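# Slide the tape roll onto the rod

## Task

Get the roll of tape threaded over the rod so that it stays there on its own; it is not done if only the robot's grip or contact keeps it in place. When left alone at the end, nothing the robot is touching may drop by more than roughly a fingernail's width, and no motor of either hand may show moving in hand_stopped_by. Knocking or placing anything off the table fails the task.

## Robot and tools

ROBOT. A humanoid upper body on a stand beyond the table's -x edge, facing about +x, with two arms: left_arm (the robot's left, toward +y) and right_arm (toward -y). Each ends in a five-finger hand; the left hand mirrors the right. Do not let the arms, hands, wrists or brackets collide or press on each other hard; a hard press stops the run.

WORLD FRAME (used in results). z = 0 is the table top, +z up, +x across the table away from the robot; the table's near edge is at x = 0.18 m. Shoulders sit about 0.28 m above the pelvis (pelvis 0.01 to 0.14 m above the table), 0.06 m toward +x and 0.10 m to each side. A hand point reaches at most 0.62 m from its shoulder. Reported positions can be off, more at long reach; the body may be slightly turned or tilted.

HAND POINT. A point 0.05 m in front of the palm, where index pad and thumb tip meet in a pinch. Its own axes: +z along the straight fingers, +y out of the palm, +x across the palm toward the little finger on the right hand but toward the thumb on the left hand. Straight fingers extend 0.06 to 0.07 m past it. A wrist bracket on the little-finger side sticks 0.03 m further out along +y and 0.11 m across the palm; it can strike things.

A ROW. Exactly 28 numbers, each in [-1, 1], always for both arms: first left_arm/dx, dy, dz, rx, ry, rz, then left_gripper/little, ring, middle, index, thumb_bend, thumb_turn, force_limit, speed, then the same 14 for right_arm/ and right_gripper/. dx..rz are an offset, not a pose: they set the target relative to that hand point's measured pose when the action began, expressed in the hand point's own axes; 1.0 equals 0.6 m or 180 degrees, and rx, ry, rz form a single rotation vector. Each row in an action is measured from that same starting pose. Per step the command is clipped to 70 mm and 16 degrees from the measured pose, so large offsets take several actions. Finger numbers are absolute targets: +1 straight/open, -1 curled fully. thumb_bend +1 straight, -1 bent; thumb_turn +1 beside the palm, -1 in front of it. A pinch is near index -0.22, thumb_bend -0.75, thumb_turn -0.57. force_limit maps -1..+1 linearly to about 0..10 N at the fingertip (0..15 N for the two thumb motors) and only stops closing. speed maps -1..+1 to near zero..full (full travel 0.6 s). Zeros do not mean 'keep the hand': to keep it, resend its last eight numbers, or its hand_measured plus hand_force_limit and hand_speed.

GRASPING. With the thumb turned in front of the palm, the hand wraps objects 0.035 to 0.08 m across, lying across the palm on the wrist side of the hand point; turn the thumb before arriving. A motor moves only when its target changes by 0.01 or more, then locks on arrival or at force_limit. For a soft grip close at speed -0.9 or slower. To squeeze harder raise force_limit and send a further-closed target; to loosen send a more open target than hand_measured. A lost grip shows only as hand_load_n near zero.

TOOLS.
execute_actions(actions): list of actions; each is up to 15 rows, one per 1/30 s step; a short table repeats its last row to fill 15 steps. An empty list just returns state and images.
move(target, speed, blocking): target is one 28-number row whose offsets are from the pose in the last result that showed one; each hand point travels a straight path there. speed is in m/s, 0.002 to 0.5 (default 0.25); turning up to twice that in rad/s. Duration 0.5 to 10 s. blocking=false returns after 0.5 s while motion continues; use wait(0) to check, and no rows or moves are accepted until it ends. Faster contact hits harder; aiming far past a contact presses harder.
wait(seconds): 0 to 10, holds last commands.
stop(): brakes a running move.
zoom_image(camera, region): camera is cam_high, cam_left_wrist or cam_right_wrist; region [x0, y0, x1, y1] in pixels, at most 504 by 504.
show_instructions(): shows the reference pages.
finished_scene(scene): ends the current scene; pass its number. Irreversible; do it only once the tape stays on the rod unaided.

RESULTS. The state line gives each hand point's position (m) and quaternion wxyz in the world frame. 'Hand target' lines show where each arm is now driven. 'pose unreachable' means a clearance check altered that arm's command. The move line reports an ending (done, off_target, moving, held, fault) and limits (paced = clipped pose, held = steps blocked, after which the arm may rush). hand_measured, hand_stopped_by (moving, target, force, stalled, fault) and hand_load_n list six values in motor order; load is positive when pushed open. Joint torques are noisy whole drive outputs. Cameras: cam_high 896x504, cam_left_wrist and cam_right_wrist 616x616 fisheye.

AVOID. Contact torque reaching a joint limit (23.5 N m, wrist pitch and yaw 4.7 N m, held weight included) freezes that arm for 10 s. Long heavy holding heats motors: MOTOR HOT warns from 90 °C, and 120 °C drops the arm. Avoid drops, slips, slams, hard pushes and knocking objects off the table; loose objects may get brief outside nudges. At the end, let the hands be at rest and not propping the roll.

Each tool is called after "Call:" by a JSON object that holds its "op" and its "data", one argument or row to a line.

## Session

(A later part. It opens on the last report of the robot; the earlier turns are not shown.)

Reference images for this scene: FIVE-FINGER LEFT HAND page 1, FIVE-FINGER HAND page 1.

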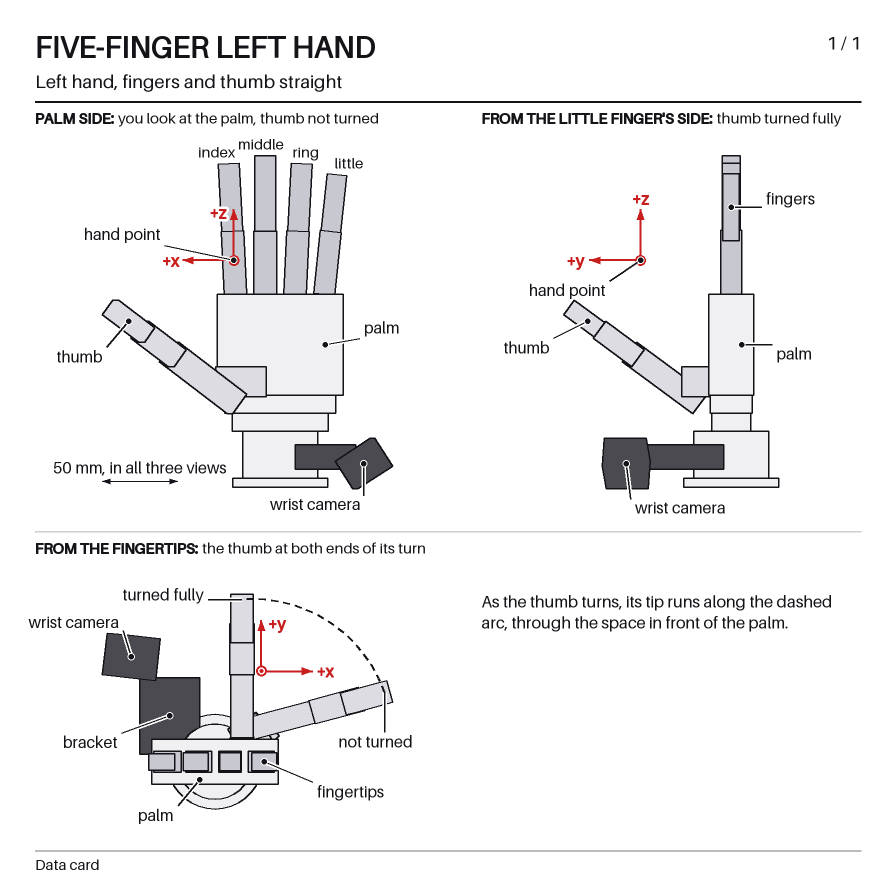

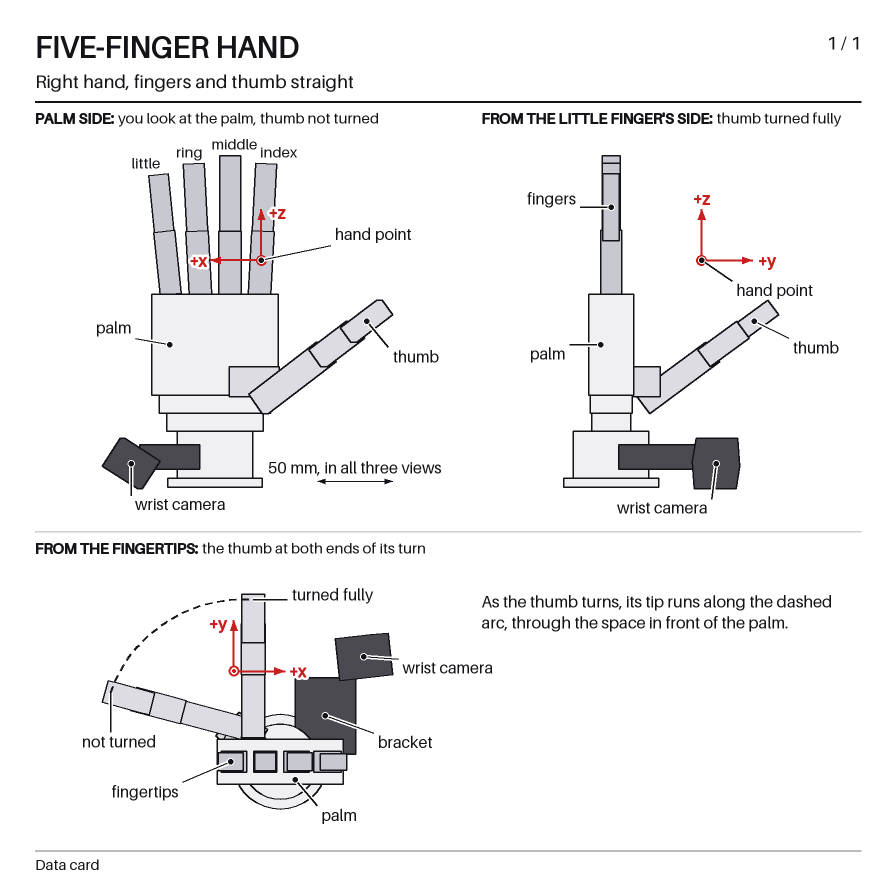

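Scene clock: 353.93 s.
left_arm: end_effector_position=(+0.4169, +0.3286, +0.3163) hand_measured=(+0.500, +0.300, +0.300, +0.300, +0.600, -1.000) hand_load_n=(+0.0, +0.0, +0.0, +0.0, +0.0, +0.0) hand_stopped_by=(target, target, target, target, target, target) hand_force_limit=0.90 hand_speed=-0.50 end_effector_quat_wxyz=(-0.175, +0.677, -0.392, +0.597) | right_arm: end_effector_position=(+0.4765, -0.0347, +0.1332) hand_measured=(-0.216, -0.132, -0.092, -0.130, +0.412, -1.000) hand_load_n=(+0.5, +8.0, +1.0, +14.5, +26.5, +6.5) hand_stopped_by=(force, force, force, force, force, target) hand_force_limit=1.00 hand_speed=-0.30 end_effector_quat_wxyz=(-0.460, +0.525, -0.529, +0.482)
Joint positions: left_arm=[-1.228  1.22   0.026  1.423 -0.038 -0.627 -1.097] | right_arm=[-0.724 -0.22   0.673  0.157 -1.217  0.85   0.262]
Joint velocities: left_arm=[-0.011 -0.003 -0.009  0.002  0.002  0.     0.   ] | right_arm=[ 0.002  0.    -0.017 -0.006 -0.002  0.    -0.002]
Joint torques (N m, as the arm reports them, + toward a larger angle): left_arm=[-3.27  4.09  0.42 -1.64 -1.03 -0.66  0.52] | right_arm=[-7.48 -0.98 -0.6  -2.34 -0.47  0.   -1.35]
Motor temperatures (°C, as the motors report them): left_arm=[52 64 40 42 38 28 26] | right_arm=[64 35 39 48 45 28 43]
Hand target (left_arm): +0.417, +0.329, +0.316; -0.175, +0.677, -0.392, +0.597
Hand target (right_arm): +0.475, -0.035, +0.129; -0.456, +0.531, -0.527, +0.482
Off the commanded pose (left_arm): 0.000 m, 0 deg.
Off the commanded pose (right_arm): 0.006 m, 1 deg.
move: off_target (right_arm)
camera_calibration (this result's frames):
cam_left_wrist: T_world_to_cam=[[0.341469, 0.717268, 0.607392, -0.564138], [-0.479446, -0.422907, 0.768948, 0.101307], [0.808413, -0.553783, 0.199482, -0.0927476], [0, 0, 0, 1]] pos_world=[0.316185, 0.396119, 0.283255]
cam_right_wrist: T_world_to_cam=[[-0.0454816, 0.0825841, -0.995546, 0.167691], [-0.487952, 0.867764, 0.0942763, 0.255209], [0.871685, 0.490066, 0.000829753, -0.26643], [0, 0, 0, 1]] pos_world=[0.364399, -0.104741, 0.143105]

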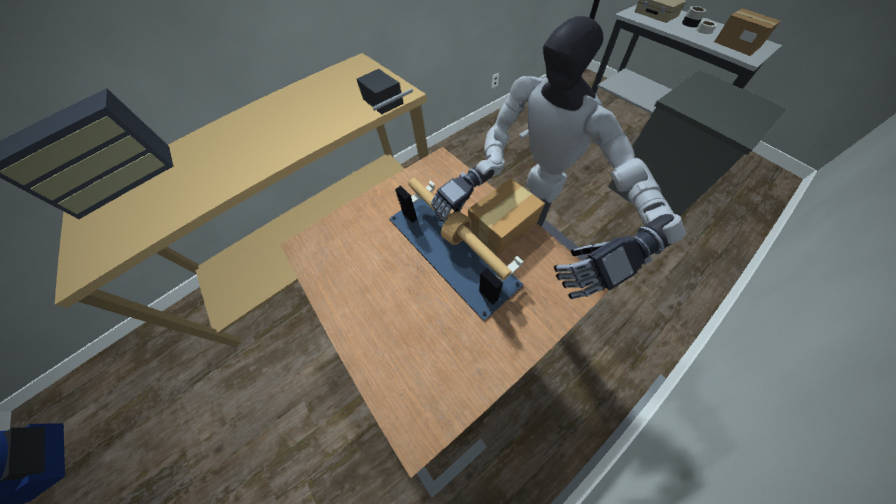

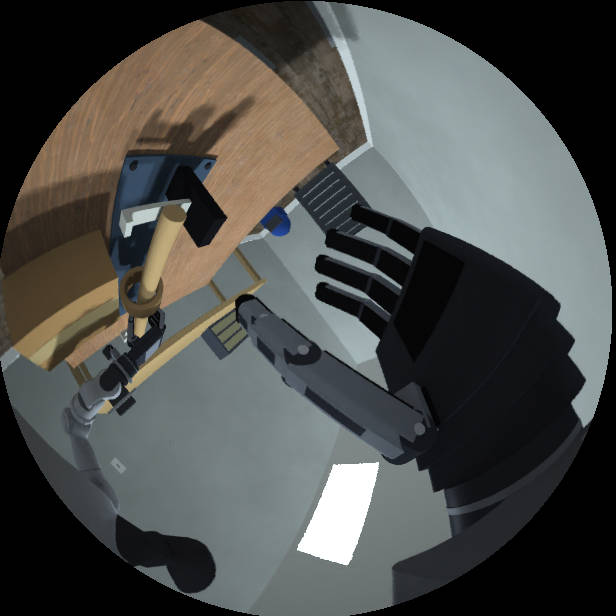

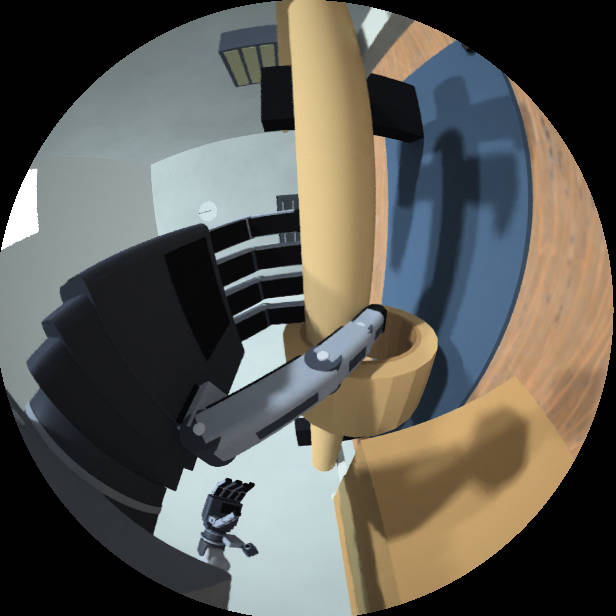

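Call:
{"op": "move", "data": {
  "target": [0,0,0,0,0,0,0.5,0.3,0.3,0.3,0.6,-1,0.9,-0.5, -0.025,0,0.02,0,0,0,-1,-1,-1,-1,-1,-1,1,-0.3],
  "speed": 0.02
}}

Call:
{"op": "execute_actions", "data": {
  "actions": [
    [[0,0,0,0,0,0,0.5,0.3,0.3,0.3,0.6,-1,0.9,-0.5, 0,0,0,0,0,0,0.5,0.5,0.5,0.5,1,-1,1,-0.3]],
    [[0,0,0,0,0,0,0.5,0.3,0.3,0.3,0.6,-1,0.9,-0.5, 0,0,0,0,0,0,0.5,0.5,0.5,0.5,1,-1,1,-0.3]],
    [[0,0,0,0,0,0,0.5,0.3,0.3,0.3,0.6,-1,0.9,-0.5, 0,0,0,0,0,0,0.5,0.5,0.5,0.5,1,-1,1,-0.3]]
  ]
}}

Call:
{"op": "move", "data": {
  "target": [0,0,0,0,0,0,0.5,0.3,0.3,0.3,0.6,-1,0.9,-0.5, 0.03,-0.03,-0.06,0,0,0,0.5,0.5,0.5,0.5,1,-1,1,-0.3],
  "speed": 0.03
}}

Call:
{"op": "move", "data": {
  "target": [0,0,0,0,0,0,0.5,0.3,0.3,0.3,0.6,-1,0.9,-0.5, 0.05,-0.15,0,0,0,0,0.5,0.5,0.5,0.5,1,-1,1,-0.3],
  "speed": 0.06
}}

Scene clock: 365.43 s.
left_arm: end_effector_position=(+0.4169, +0.3286, +0.3163) hand_measured=(+0.500, +0.300, +0.300, +0.300, +0.600, -1.000) hand_load_n=(+0.0, +0.0, +0.0, +0.0, +0.0, +0.0) hand_stopped_by=(target, target, target, target, target, target) hand_force_limit=0.90 hand_speed=-0.50 end_effector_quat_wxyz=(-0.175, +0.677, -0.392, +0.597) | right_arm: end_effector_position=(+0.4888, -0.0215, +0.1329) hand_measured=(-0.216, -0.132, -0.092, -0.130, +0.412, -1.000) hand_load_n=(+2.0, +8.5, +1.0, +13.0, +27.0, +5.0) hand_stopped_by=(force, force, force, force, force, target) hand_force_limit=1.00 hand_speed=-0.30 end_effector_quat_wxyz=(-0.459, +0.523, -0.529, +0.485)
Joint positions: left_arm=[-1.228  1.22   0.026  1.423 -0.038 -0.627 -1.097] | right_arm=[-0.799 -0.149  0.665  0.296 -1.19   0.844  0.206]
Joint velocities: left_arm=[ 0.006  0.    -0.002  0.    -0.003  0.     0.   ] | right_arm=[ 0.006  0.002 -0.012  0.008  0.005  0.    -0.002]
Joint torques (N m, as the arm reports them, + toward a larger angle): left_arm=[-3.26  4.1   0.4  -1.62 -1.05 -0.66  0.51] | right_arm=[-6.65 -0.91 -0.48 -1.48 -0.37 -0.1  -0.96]
Motor temperatures (°C, as the motors report them): left_arm=[51 64 40 42 38 28 26] | right_arm=[63 34 38 47 45 28 40]
Hand target (left_arm): +0.417, +0.329, +0.316; -0.175, +0.677, -0.392, +0.597
Hand target (right_arm): +0.488, -0.019, +0.130; -0.459, +0.527, -0.529, +0.481
Off the commanded pose (left_arm): 0.000 m, 0 deg.
Off the commanded pose (right_arm): 0.002 m, 0 deg.
move: done
camera_calibration (this result's frames):
cam_left_wrist: T_world_to_cam=[[0.341469, 0.717268, 0.607392, -0.564138], [-0.479445, -0.422907, 0.768948, 0.101307], [0.808413, -0.553783, 0.199481, -0.0927475], [0, 0, 0, 1]] pos_world=[0.316185, 0.396119, 0.283255]
cam_right_wrist: T_world_to_cam=[[-0.0402178, 0.0826636, -0.995766, 0.164308], [-0.483206, 0.870681, 0.0917958, 0.247874], [0.874583, 0.484851, 0.00492668, -0.285669], [0, 0, 0, 1]] pos_world=[0.376224, -0.0908944, 0.142266]

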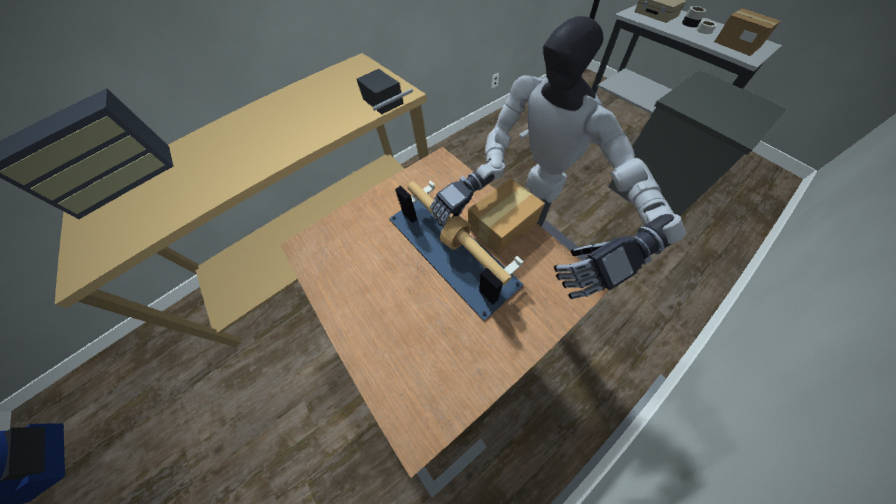

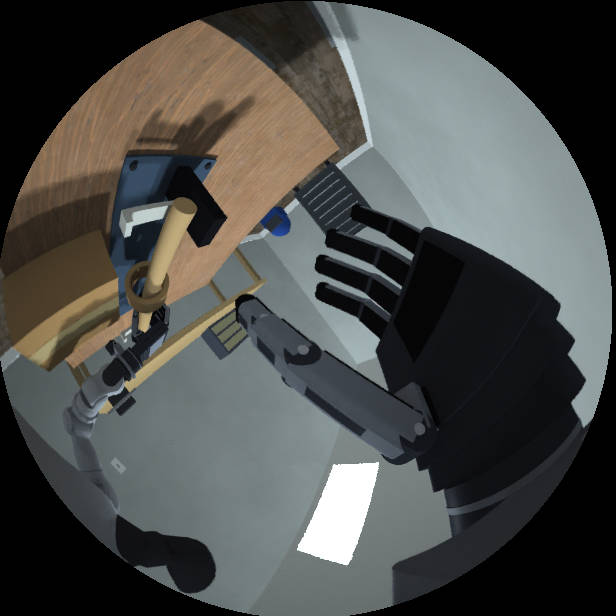

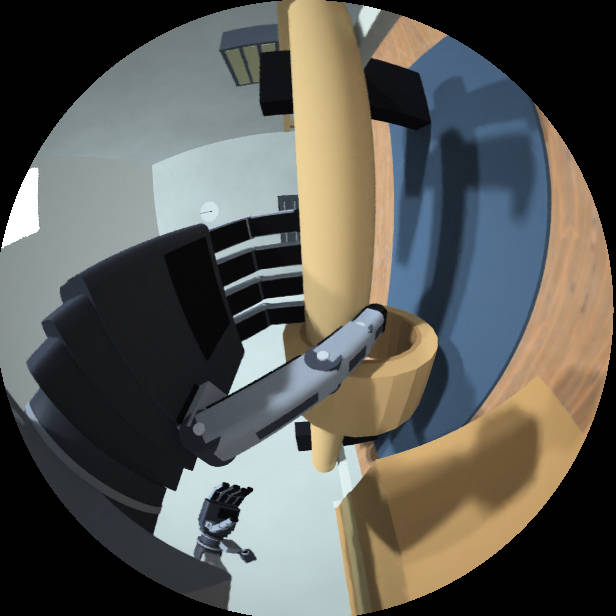

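Scene clock: 366.93 s.
left_arm: end_effector_position=(+0.4169, +0.3286, +0.3163) hand_measured=(+0.500, +0.300, +0.300, +0.300, +0.600, -1.000) hand_load_n=(+0.0, +0.0, +0.0, +0.0, +0.0, +0.0) hand_stopped_by=(target, target, target, target, target, target) hand_force_limit=0.90 hand_speed=-0.50 end_effector_quat_wxyz=(-0.175, +0.677, -0.392, +0.597) | right_arm: end_effector_position=(+0.4882, -0.0218, +0.1317) hand_measured=(+0.500, +0.500, +0.500, +0.500, +1.000, -1.000) hand_load_n=(+0.0, +0.0, +0.0, +0.0, +0.0, +0.0) hand_stopped_by=(target, target, target, target, target, target) hand_force_limit=1.00 hand_speed=-0.30 end_effector_quat_wxyz=(-0.458, +0.523, -0.531, +0.484)
Joint positions: left_arm=[-1.228  1.22   0.026  1.423 -0.038 -0.627 -1.097] | right_arm=[-0.797 -0.148  0.664  0.296 -1.189  0.844  0.207]
Joint velocities: left_arm=[ 0.005 -0.003  0.008  0.009  0.002  0.     0.   ] | right_arm=[ 0.    -0.005  0.014 -0.003  0.     0.     0.   ]
Joint torques (N m, as the arm reports them, + toward a larger angle): left_arm=[-3.25  4.11  0.42 -1.59 -1.04 -0.66  0.51] | right_arm=[-6.7  -0.93 -0.72 -1.65 -0.26  0.31 -0.98]
Motor temperatures (°C, as the motors report them): left_arm=[51 64 40 42 38 28 26] | right_arm=[63 34 38 47 45 28 40]
Hand target (left_arm): +0.417, +0.329, +0.316; -0.175, +0.677, -0.392, +0.597
Hand target (right_arm): +0.488, -0.022, +0.132; -0.458, +0.523, -0.531, +0.484
Off the commanded pose (left_arm): 0.000 m, 0 deg.
Off the commanded pose (right_arm): 0.000 m, 0 deg.
camera_calibration (this result's frames):
cam_left_wrist: T_world_to_cam=[[0.341469, 0.717268, 0.607392, -0.564138], [-0.479446, -0.422907, 0.768948, 0.101307], [0.808413, -0.553783, 0.199481, -0.0927476], [0, 0, 0, 1]] pos_world=[0.316185, 0.396119, 0.283255]
cam_right_wrist: T_world_to_cam=[[-0.0438203, 0.0832789, -0.995562, 0.164816], [-0.482279, 0.870951, 0.0940829, 0.247151], [0.874921, 0.484261, 0.00199829, -0.284874], [0, 0, 0, 1]] pos_world=[0.37566, -0.0910291, 0.141401]

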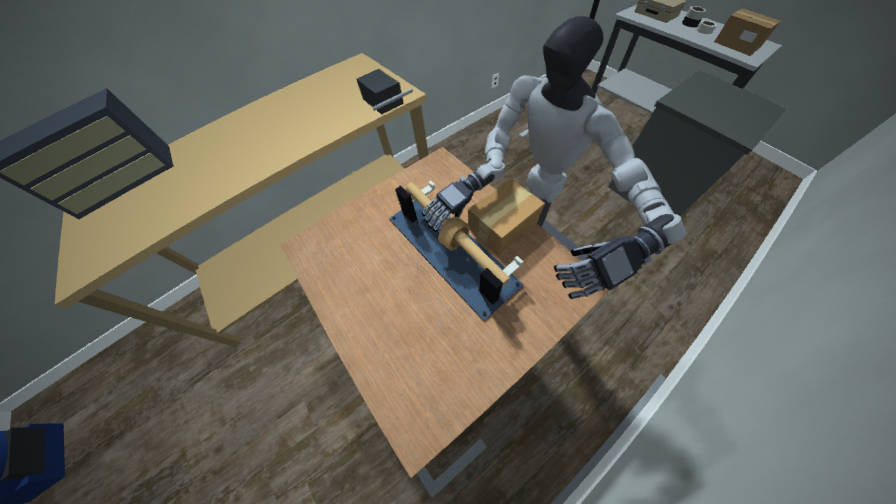

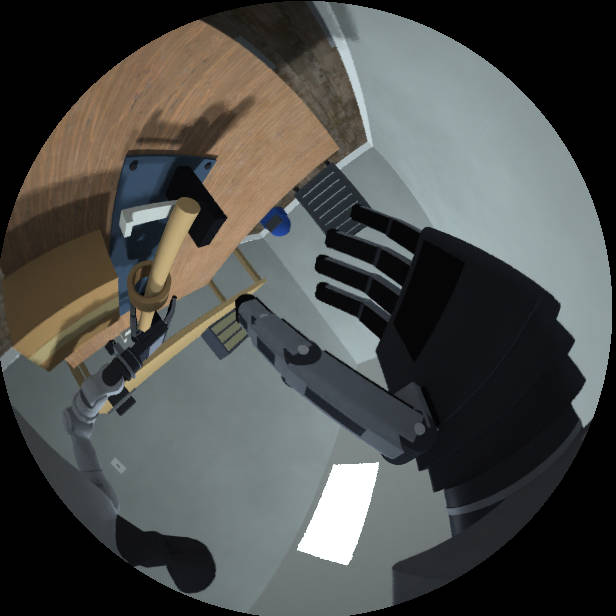

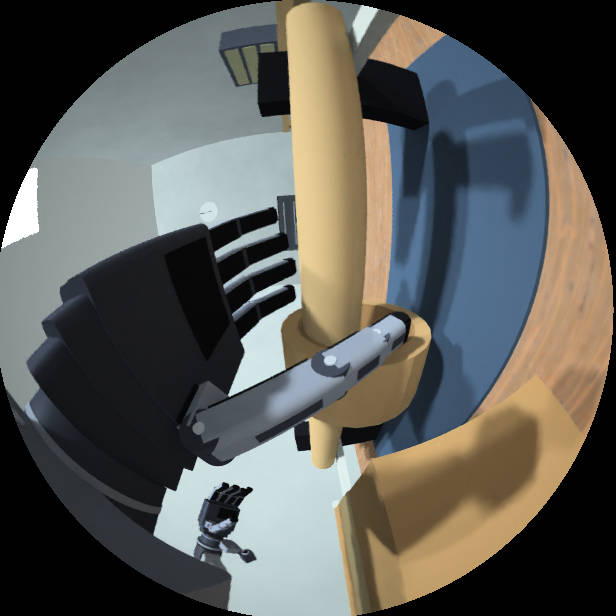

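Scene clock: 368.67 s.
left_arm: end_effector_position=(+0.4169, +0.3286, +0.3163) hand_measured=(+0.500, +0.300, +0.300, +0.300, +0.600, -1.000) hand_load_n=(+0.0, +0.0, +0.0, +0.0, +0.0, +0.0) hand_stopped_by=(target, target, target, target, target, target) hand_force_limit=0.90 hand_speed=-0.50 end_effector_quat_wxyz=(-0.175, +0.677, -0.392, +0.597) | right_arm: end_effector_position=(+0.4553, -0.0387, +0.1561) hand_measured=(+0.500, +0.500, +0.500, +0.500, +1.000, -1.000) hand_load_n=(+0.0, +0.0, +0.0, +0.0, +0.0, +0.0) hand_stopped_by=(target, target, target, target, target, target) hand_force_limit=1.00 hand_speed=-0.30 end_effector_quat_wxyz=(-0.462, +0.520, -0.532, +0.483)
Joint positions: left_arm=[-1.228  1.22   0.026  1.423 -0.038 -0.627 -1.097] | right_arm=[-0.681 -0.288  0.732 -0.069 -1.341  0.957  0.454]
Joint velocities: left_arm=[ 0.    -0.003 -0.009  0.    -0.012  0.     0.   ] | right_arm=[-0.009  0.     0.012 -0.014  0.006  0.     0.002]
Joint torques (N m, as the arm reports them, + toward a larger angle): left_arm=[-3.25  4.09  0.43 -1.62 -1.04 -0.66  0.51] | right_arm=[-5.67 -1.38 -1.28 -2.05 -1.05  0.4  -0.83]
Motor temperatures (°C, as the motors report them): left_arm=[51 64 40 42 38 28 26] | right_arm=[63 34 38 47 45 28 40]
Hand target (left_arm): +0.417, +0.329, +0.316; -0.175, +0.677, -0.392, +0.597
Hand target (right_arm): +0.455, -0.040, +0.156; -0.460, +0.521, -0.531, +0.485
Off the commanded pose (left_arm): 0.000 m, 0 deg.
Off the commanded pose (right_arm): 0.003 m, 1 deg.
move: done
camera_calibration (this result's frames):
cam_left_wrist: T_world_to_cam=[[0.341469, 0.717268, 0.607392, -0.564138], [-0.479446, -0.422907, 0.768948, 0.101307], [0.808413, -0.553783, 0.199481, -0.0927475], [0, 0, 0, 1]] pos_world=[0.316185, 0.396119, 0.283255]
cam_right_wrist: T_world_to_cam=[[-0.0397481, 0.0917601, -0.994988, 0.187446], [-0.482023, 0.870487, 0.0995344, 0.242798], [0.875257, 0.483563, 0.00963025, -0.249273], [0, 0, 0, 1]] pos_world=[0.342663, -0.108013, 0.16474]

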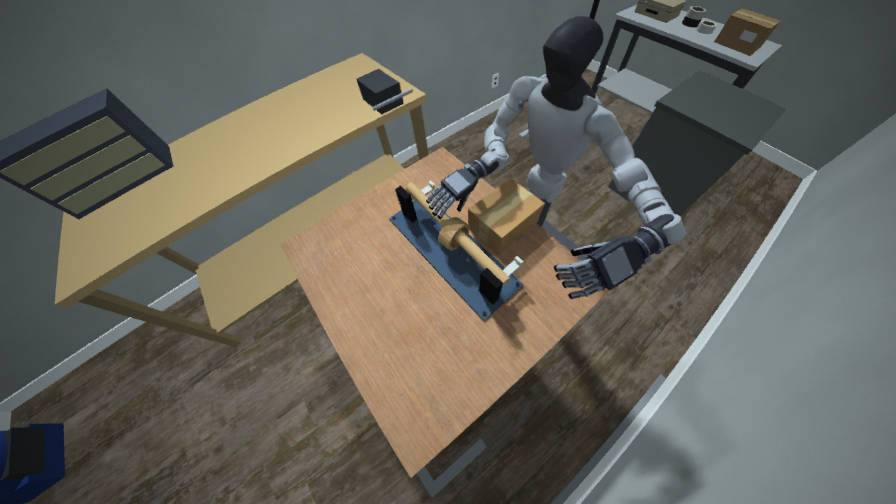

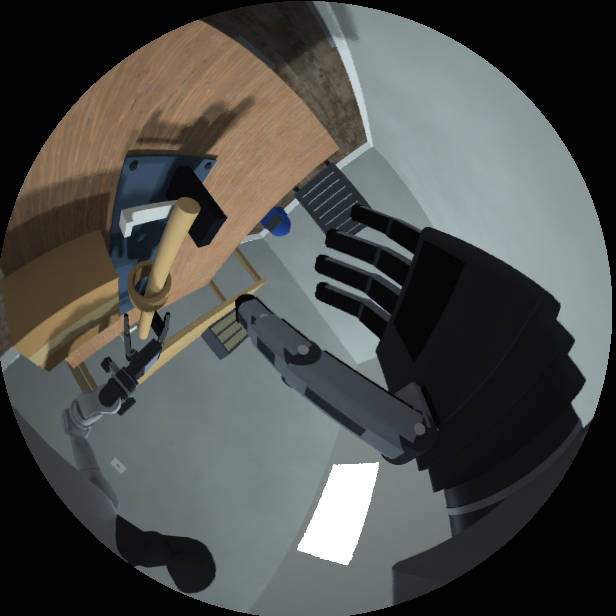

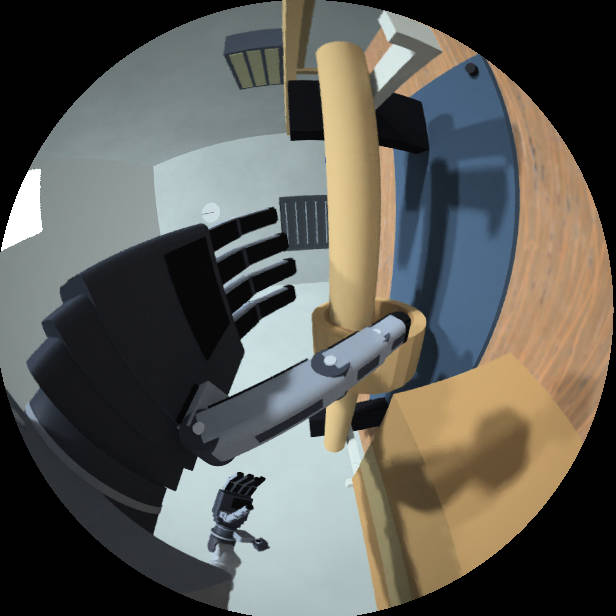

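Scene clock: 370.57 s.
left_arm: end_effector_position=(+0.4169, +0.3286, +0.3163) hand_measured=(+0.500, +0.300, +0.300, +0.300, +0.600, -1.000) hand_load_n=(+0.0, +0.0, +0.0, +0.0, +0.0, +0.0) hand_stopped_by=(target, target, target, target, target, target) hand_force_limit=0.90 hand_speed=-0.50 end_effector_quat_wxyz=(-0.175, +0.677, -0.392, +0.597) | right_arm: end_effector_position=(+0.4630, -0.0616, +0.2478) hand_measured=(+0.500, +0.500, +0.500, +0.500, +1.000, -1.000) hand_load_n=(+0.0, +0.0, +0.0, +0.0, +0.0, +0.0) hand_stopped_by=(target, target, target, target, target, target) hand_force_limit=1.00 hand_speed=-0.30 end_effector_quat_wxyz=(-0.468, +0.520, -0.528, +0.481)
Joint positions: left_arm=[-1.228  1.22   0.026  1.423 -0.038 -0.627 -1.097] | right_arm=[-0.9   -0.501  0.644 -0.302 -1.385  0.95   0.898]
Joint velocities: left_arm=[ 0.     0.    -0.014 -0.002  0.003  0.     0.   ] | right_arm=[-0.009  0.003  0.012 -0.005  0.    -0.001  0.001]
Joint torques (N m, as the arm reports them, + toward a larger angle): left_arm=[-3.25  4.09  0.42 -1.63 -1.03 -0.66  0.51] | right_arm=[-6.16 -2.14 -2.19 -1.36 -0.16  0.11 -0.84]
Motor temperatures (°C, as the motors report them): left_arm=[51 64 40 42 38 28 26] | right_arm=[63 34 38 47 45 28 39]
Hand target (left_arm): +0.417, +0.329, +0.316; -0.175, +0.677, -0.392, +0.597
Hand target (right_arm): +0.463, -0.061, +0.247; -0.468, +0.522, -0.528, +0.479
Off the commanded pose (left_arm): 0.000 m, 0 deg.
Off the commanded pose (right_arm): 0.007 m, 1 deg.
move: off_target (right_arm)
camera_calibration (this result's frames):
cam_left_wrist: T_world_to_cam=[[0.341469, 0.717268, 0.607392, -0.564138], [-0.479446, -0.422907, 0.768948, 0.101307], [0.808413, -0.553783, 0.199481, -0.0927476], [0, 0, 0, 1]] pos_world=[0.316185, 0.396119, 0.283255]
cam_right_wrist: T_world_to_cam=[[-0.0329103, 0.0958944, -0.994847, 0.27822], [-0.493625, 0.863952, 0.0996067, 0.262212], [0.869052, 0.494359, 0.0189029, -0.244601], [0, 0, 0, 1]] pos_world=[0.351161, -0.132298, 0.255292]

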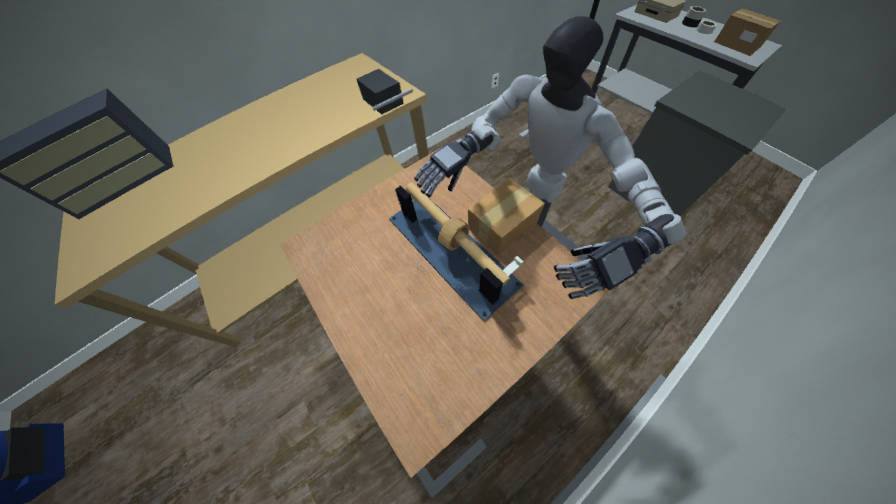

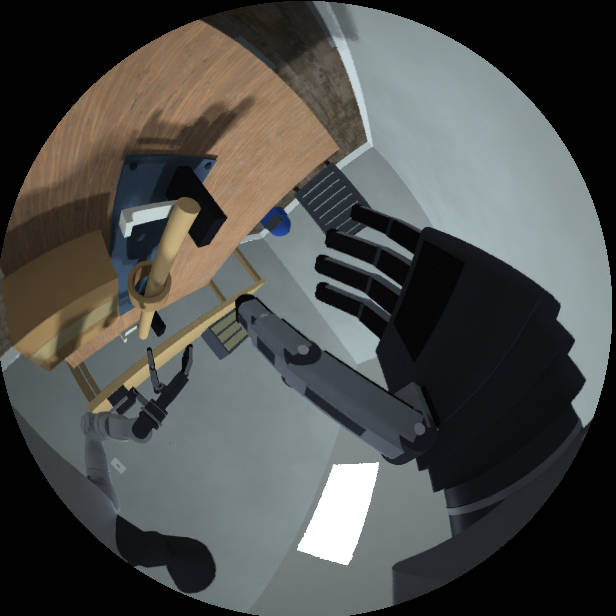

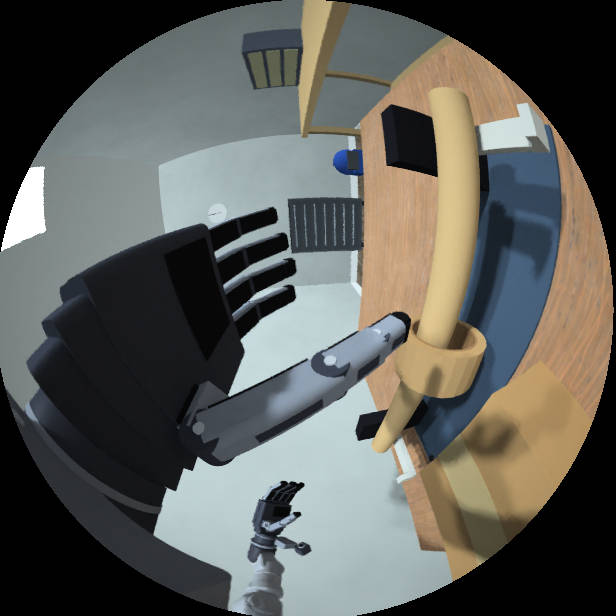

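Call:
{"op": "finished_scene", "data": {
  "scene": 2
}}

The scene is finished: the task was done.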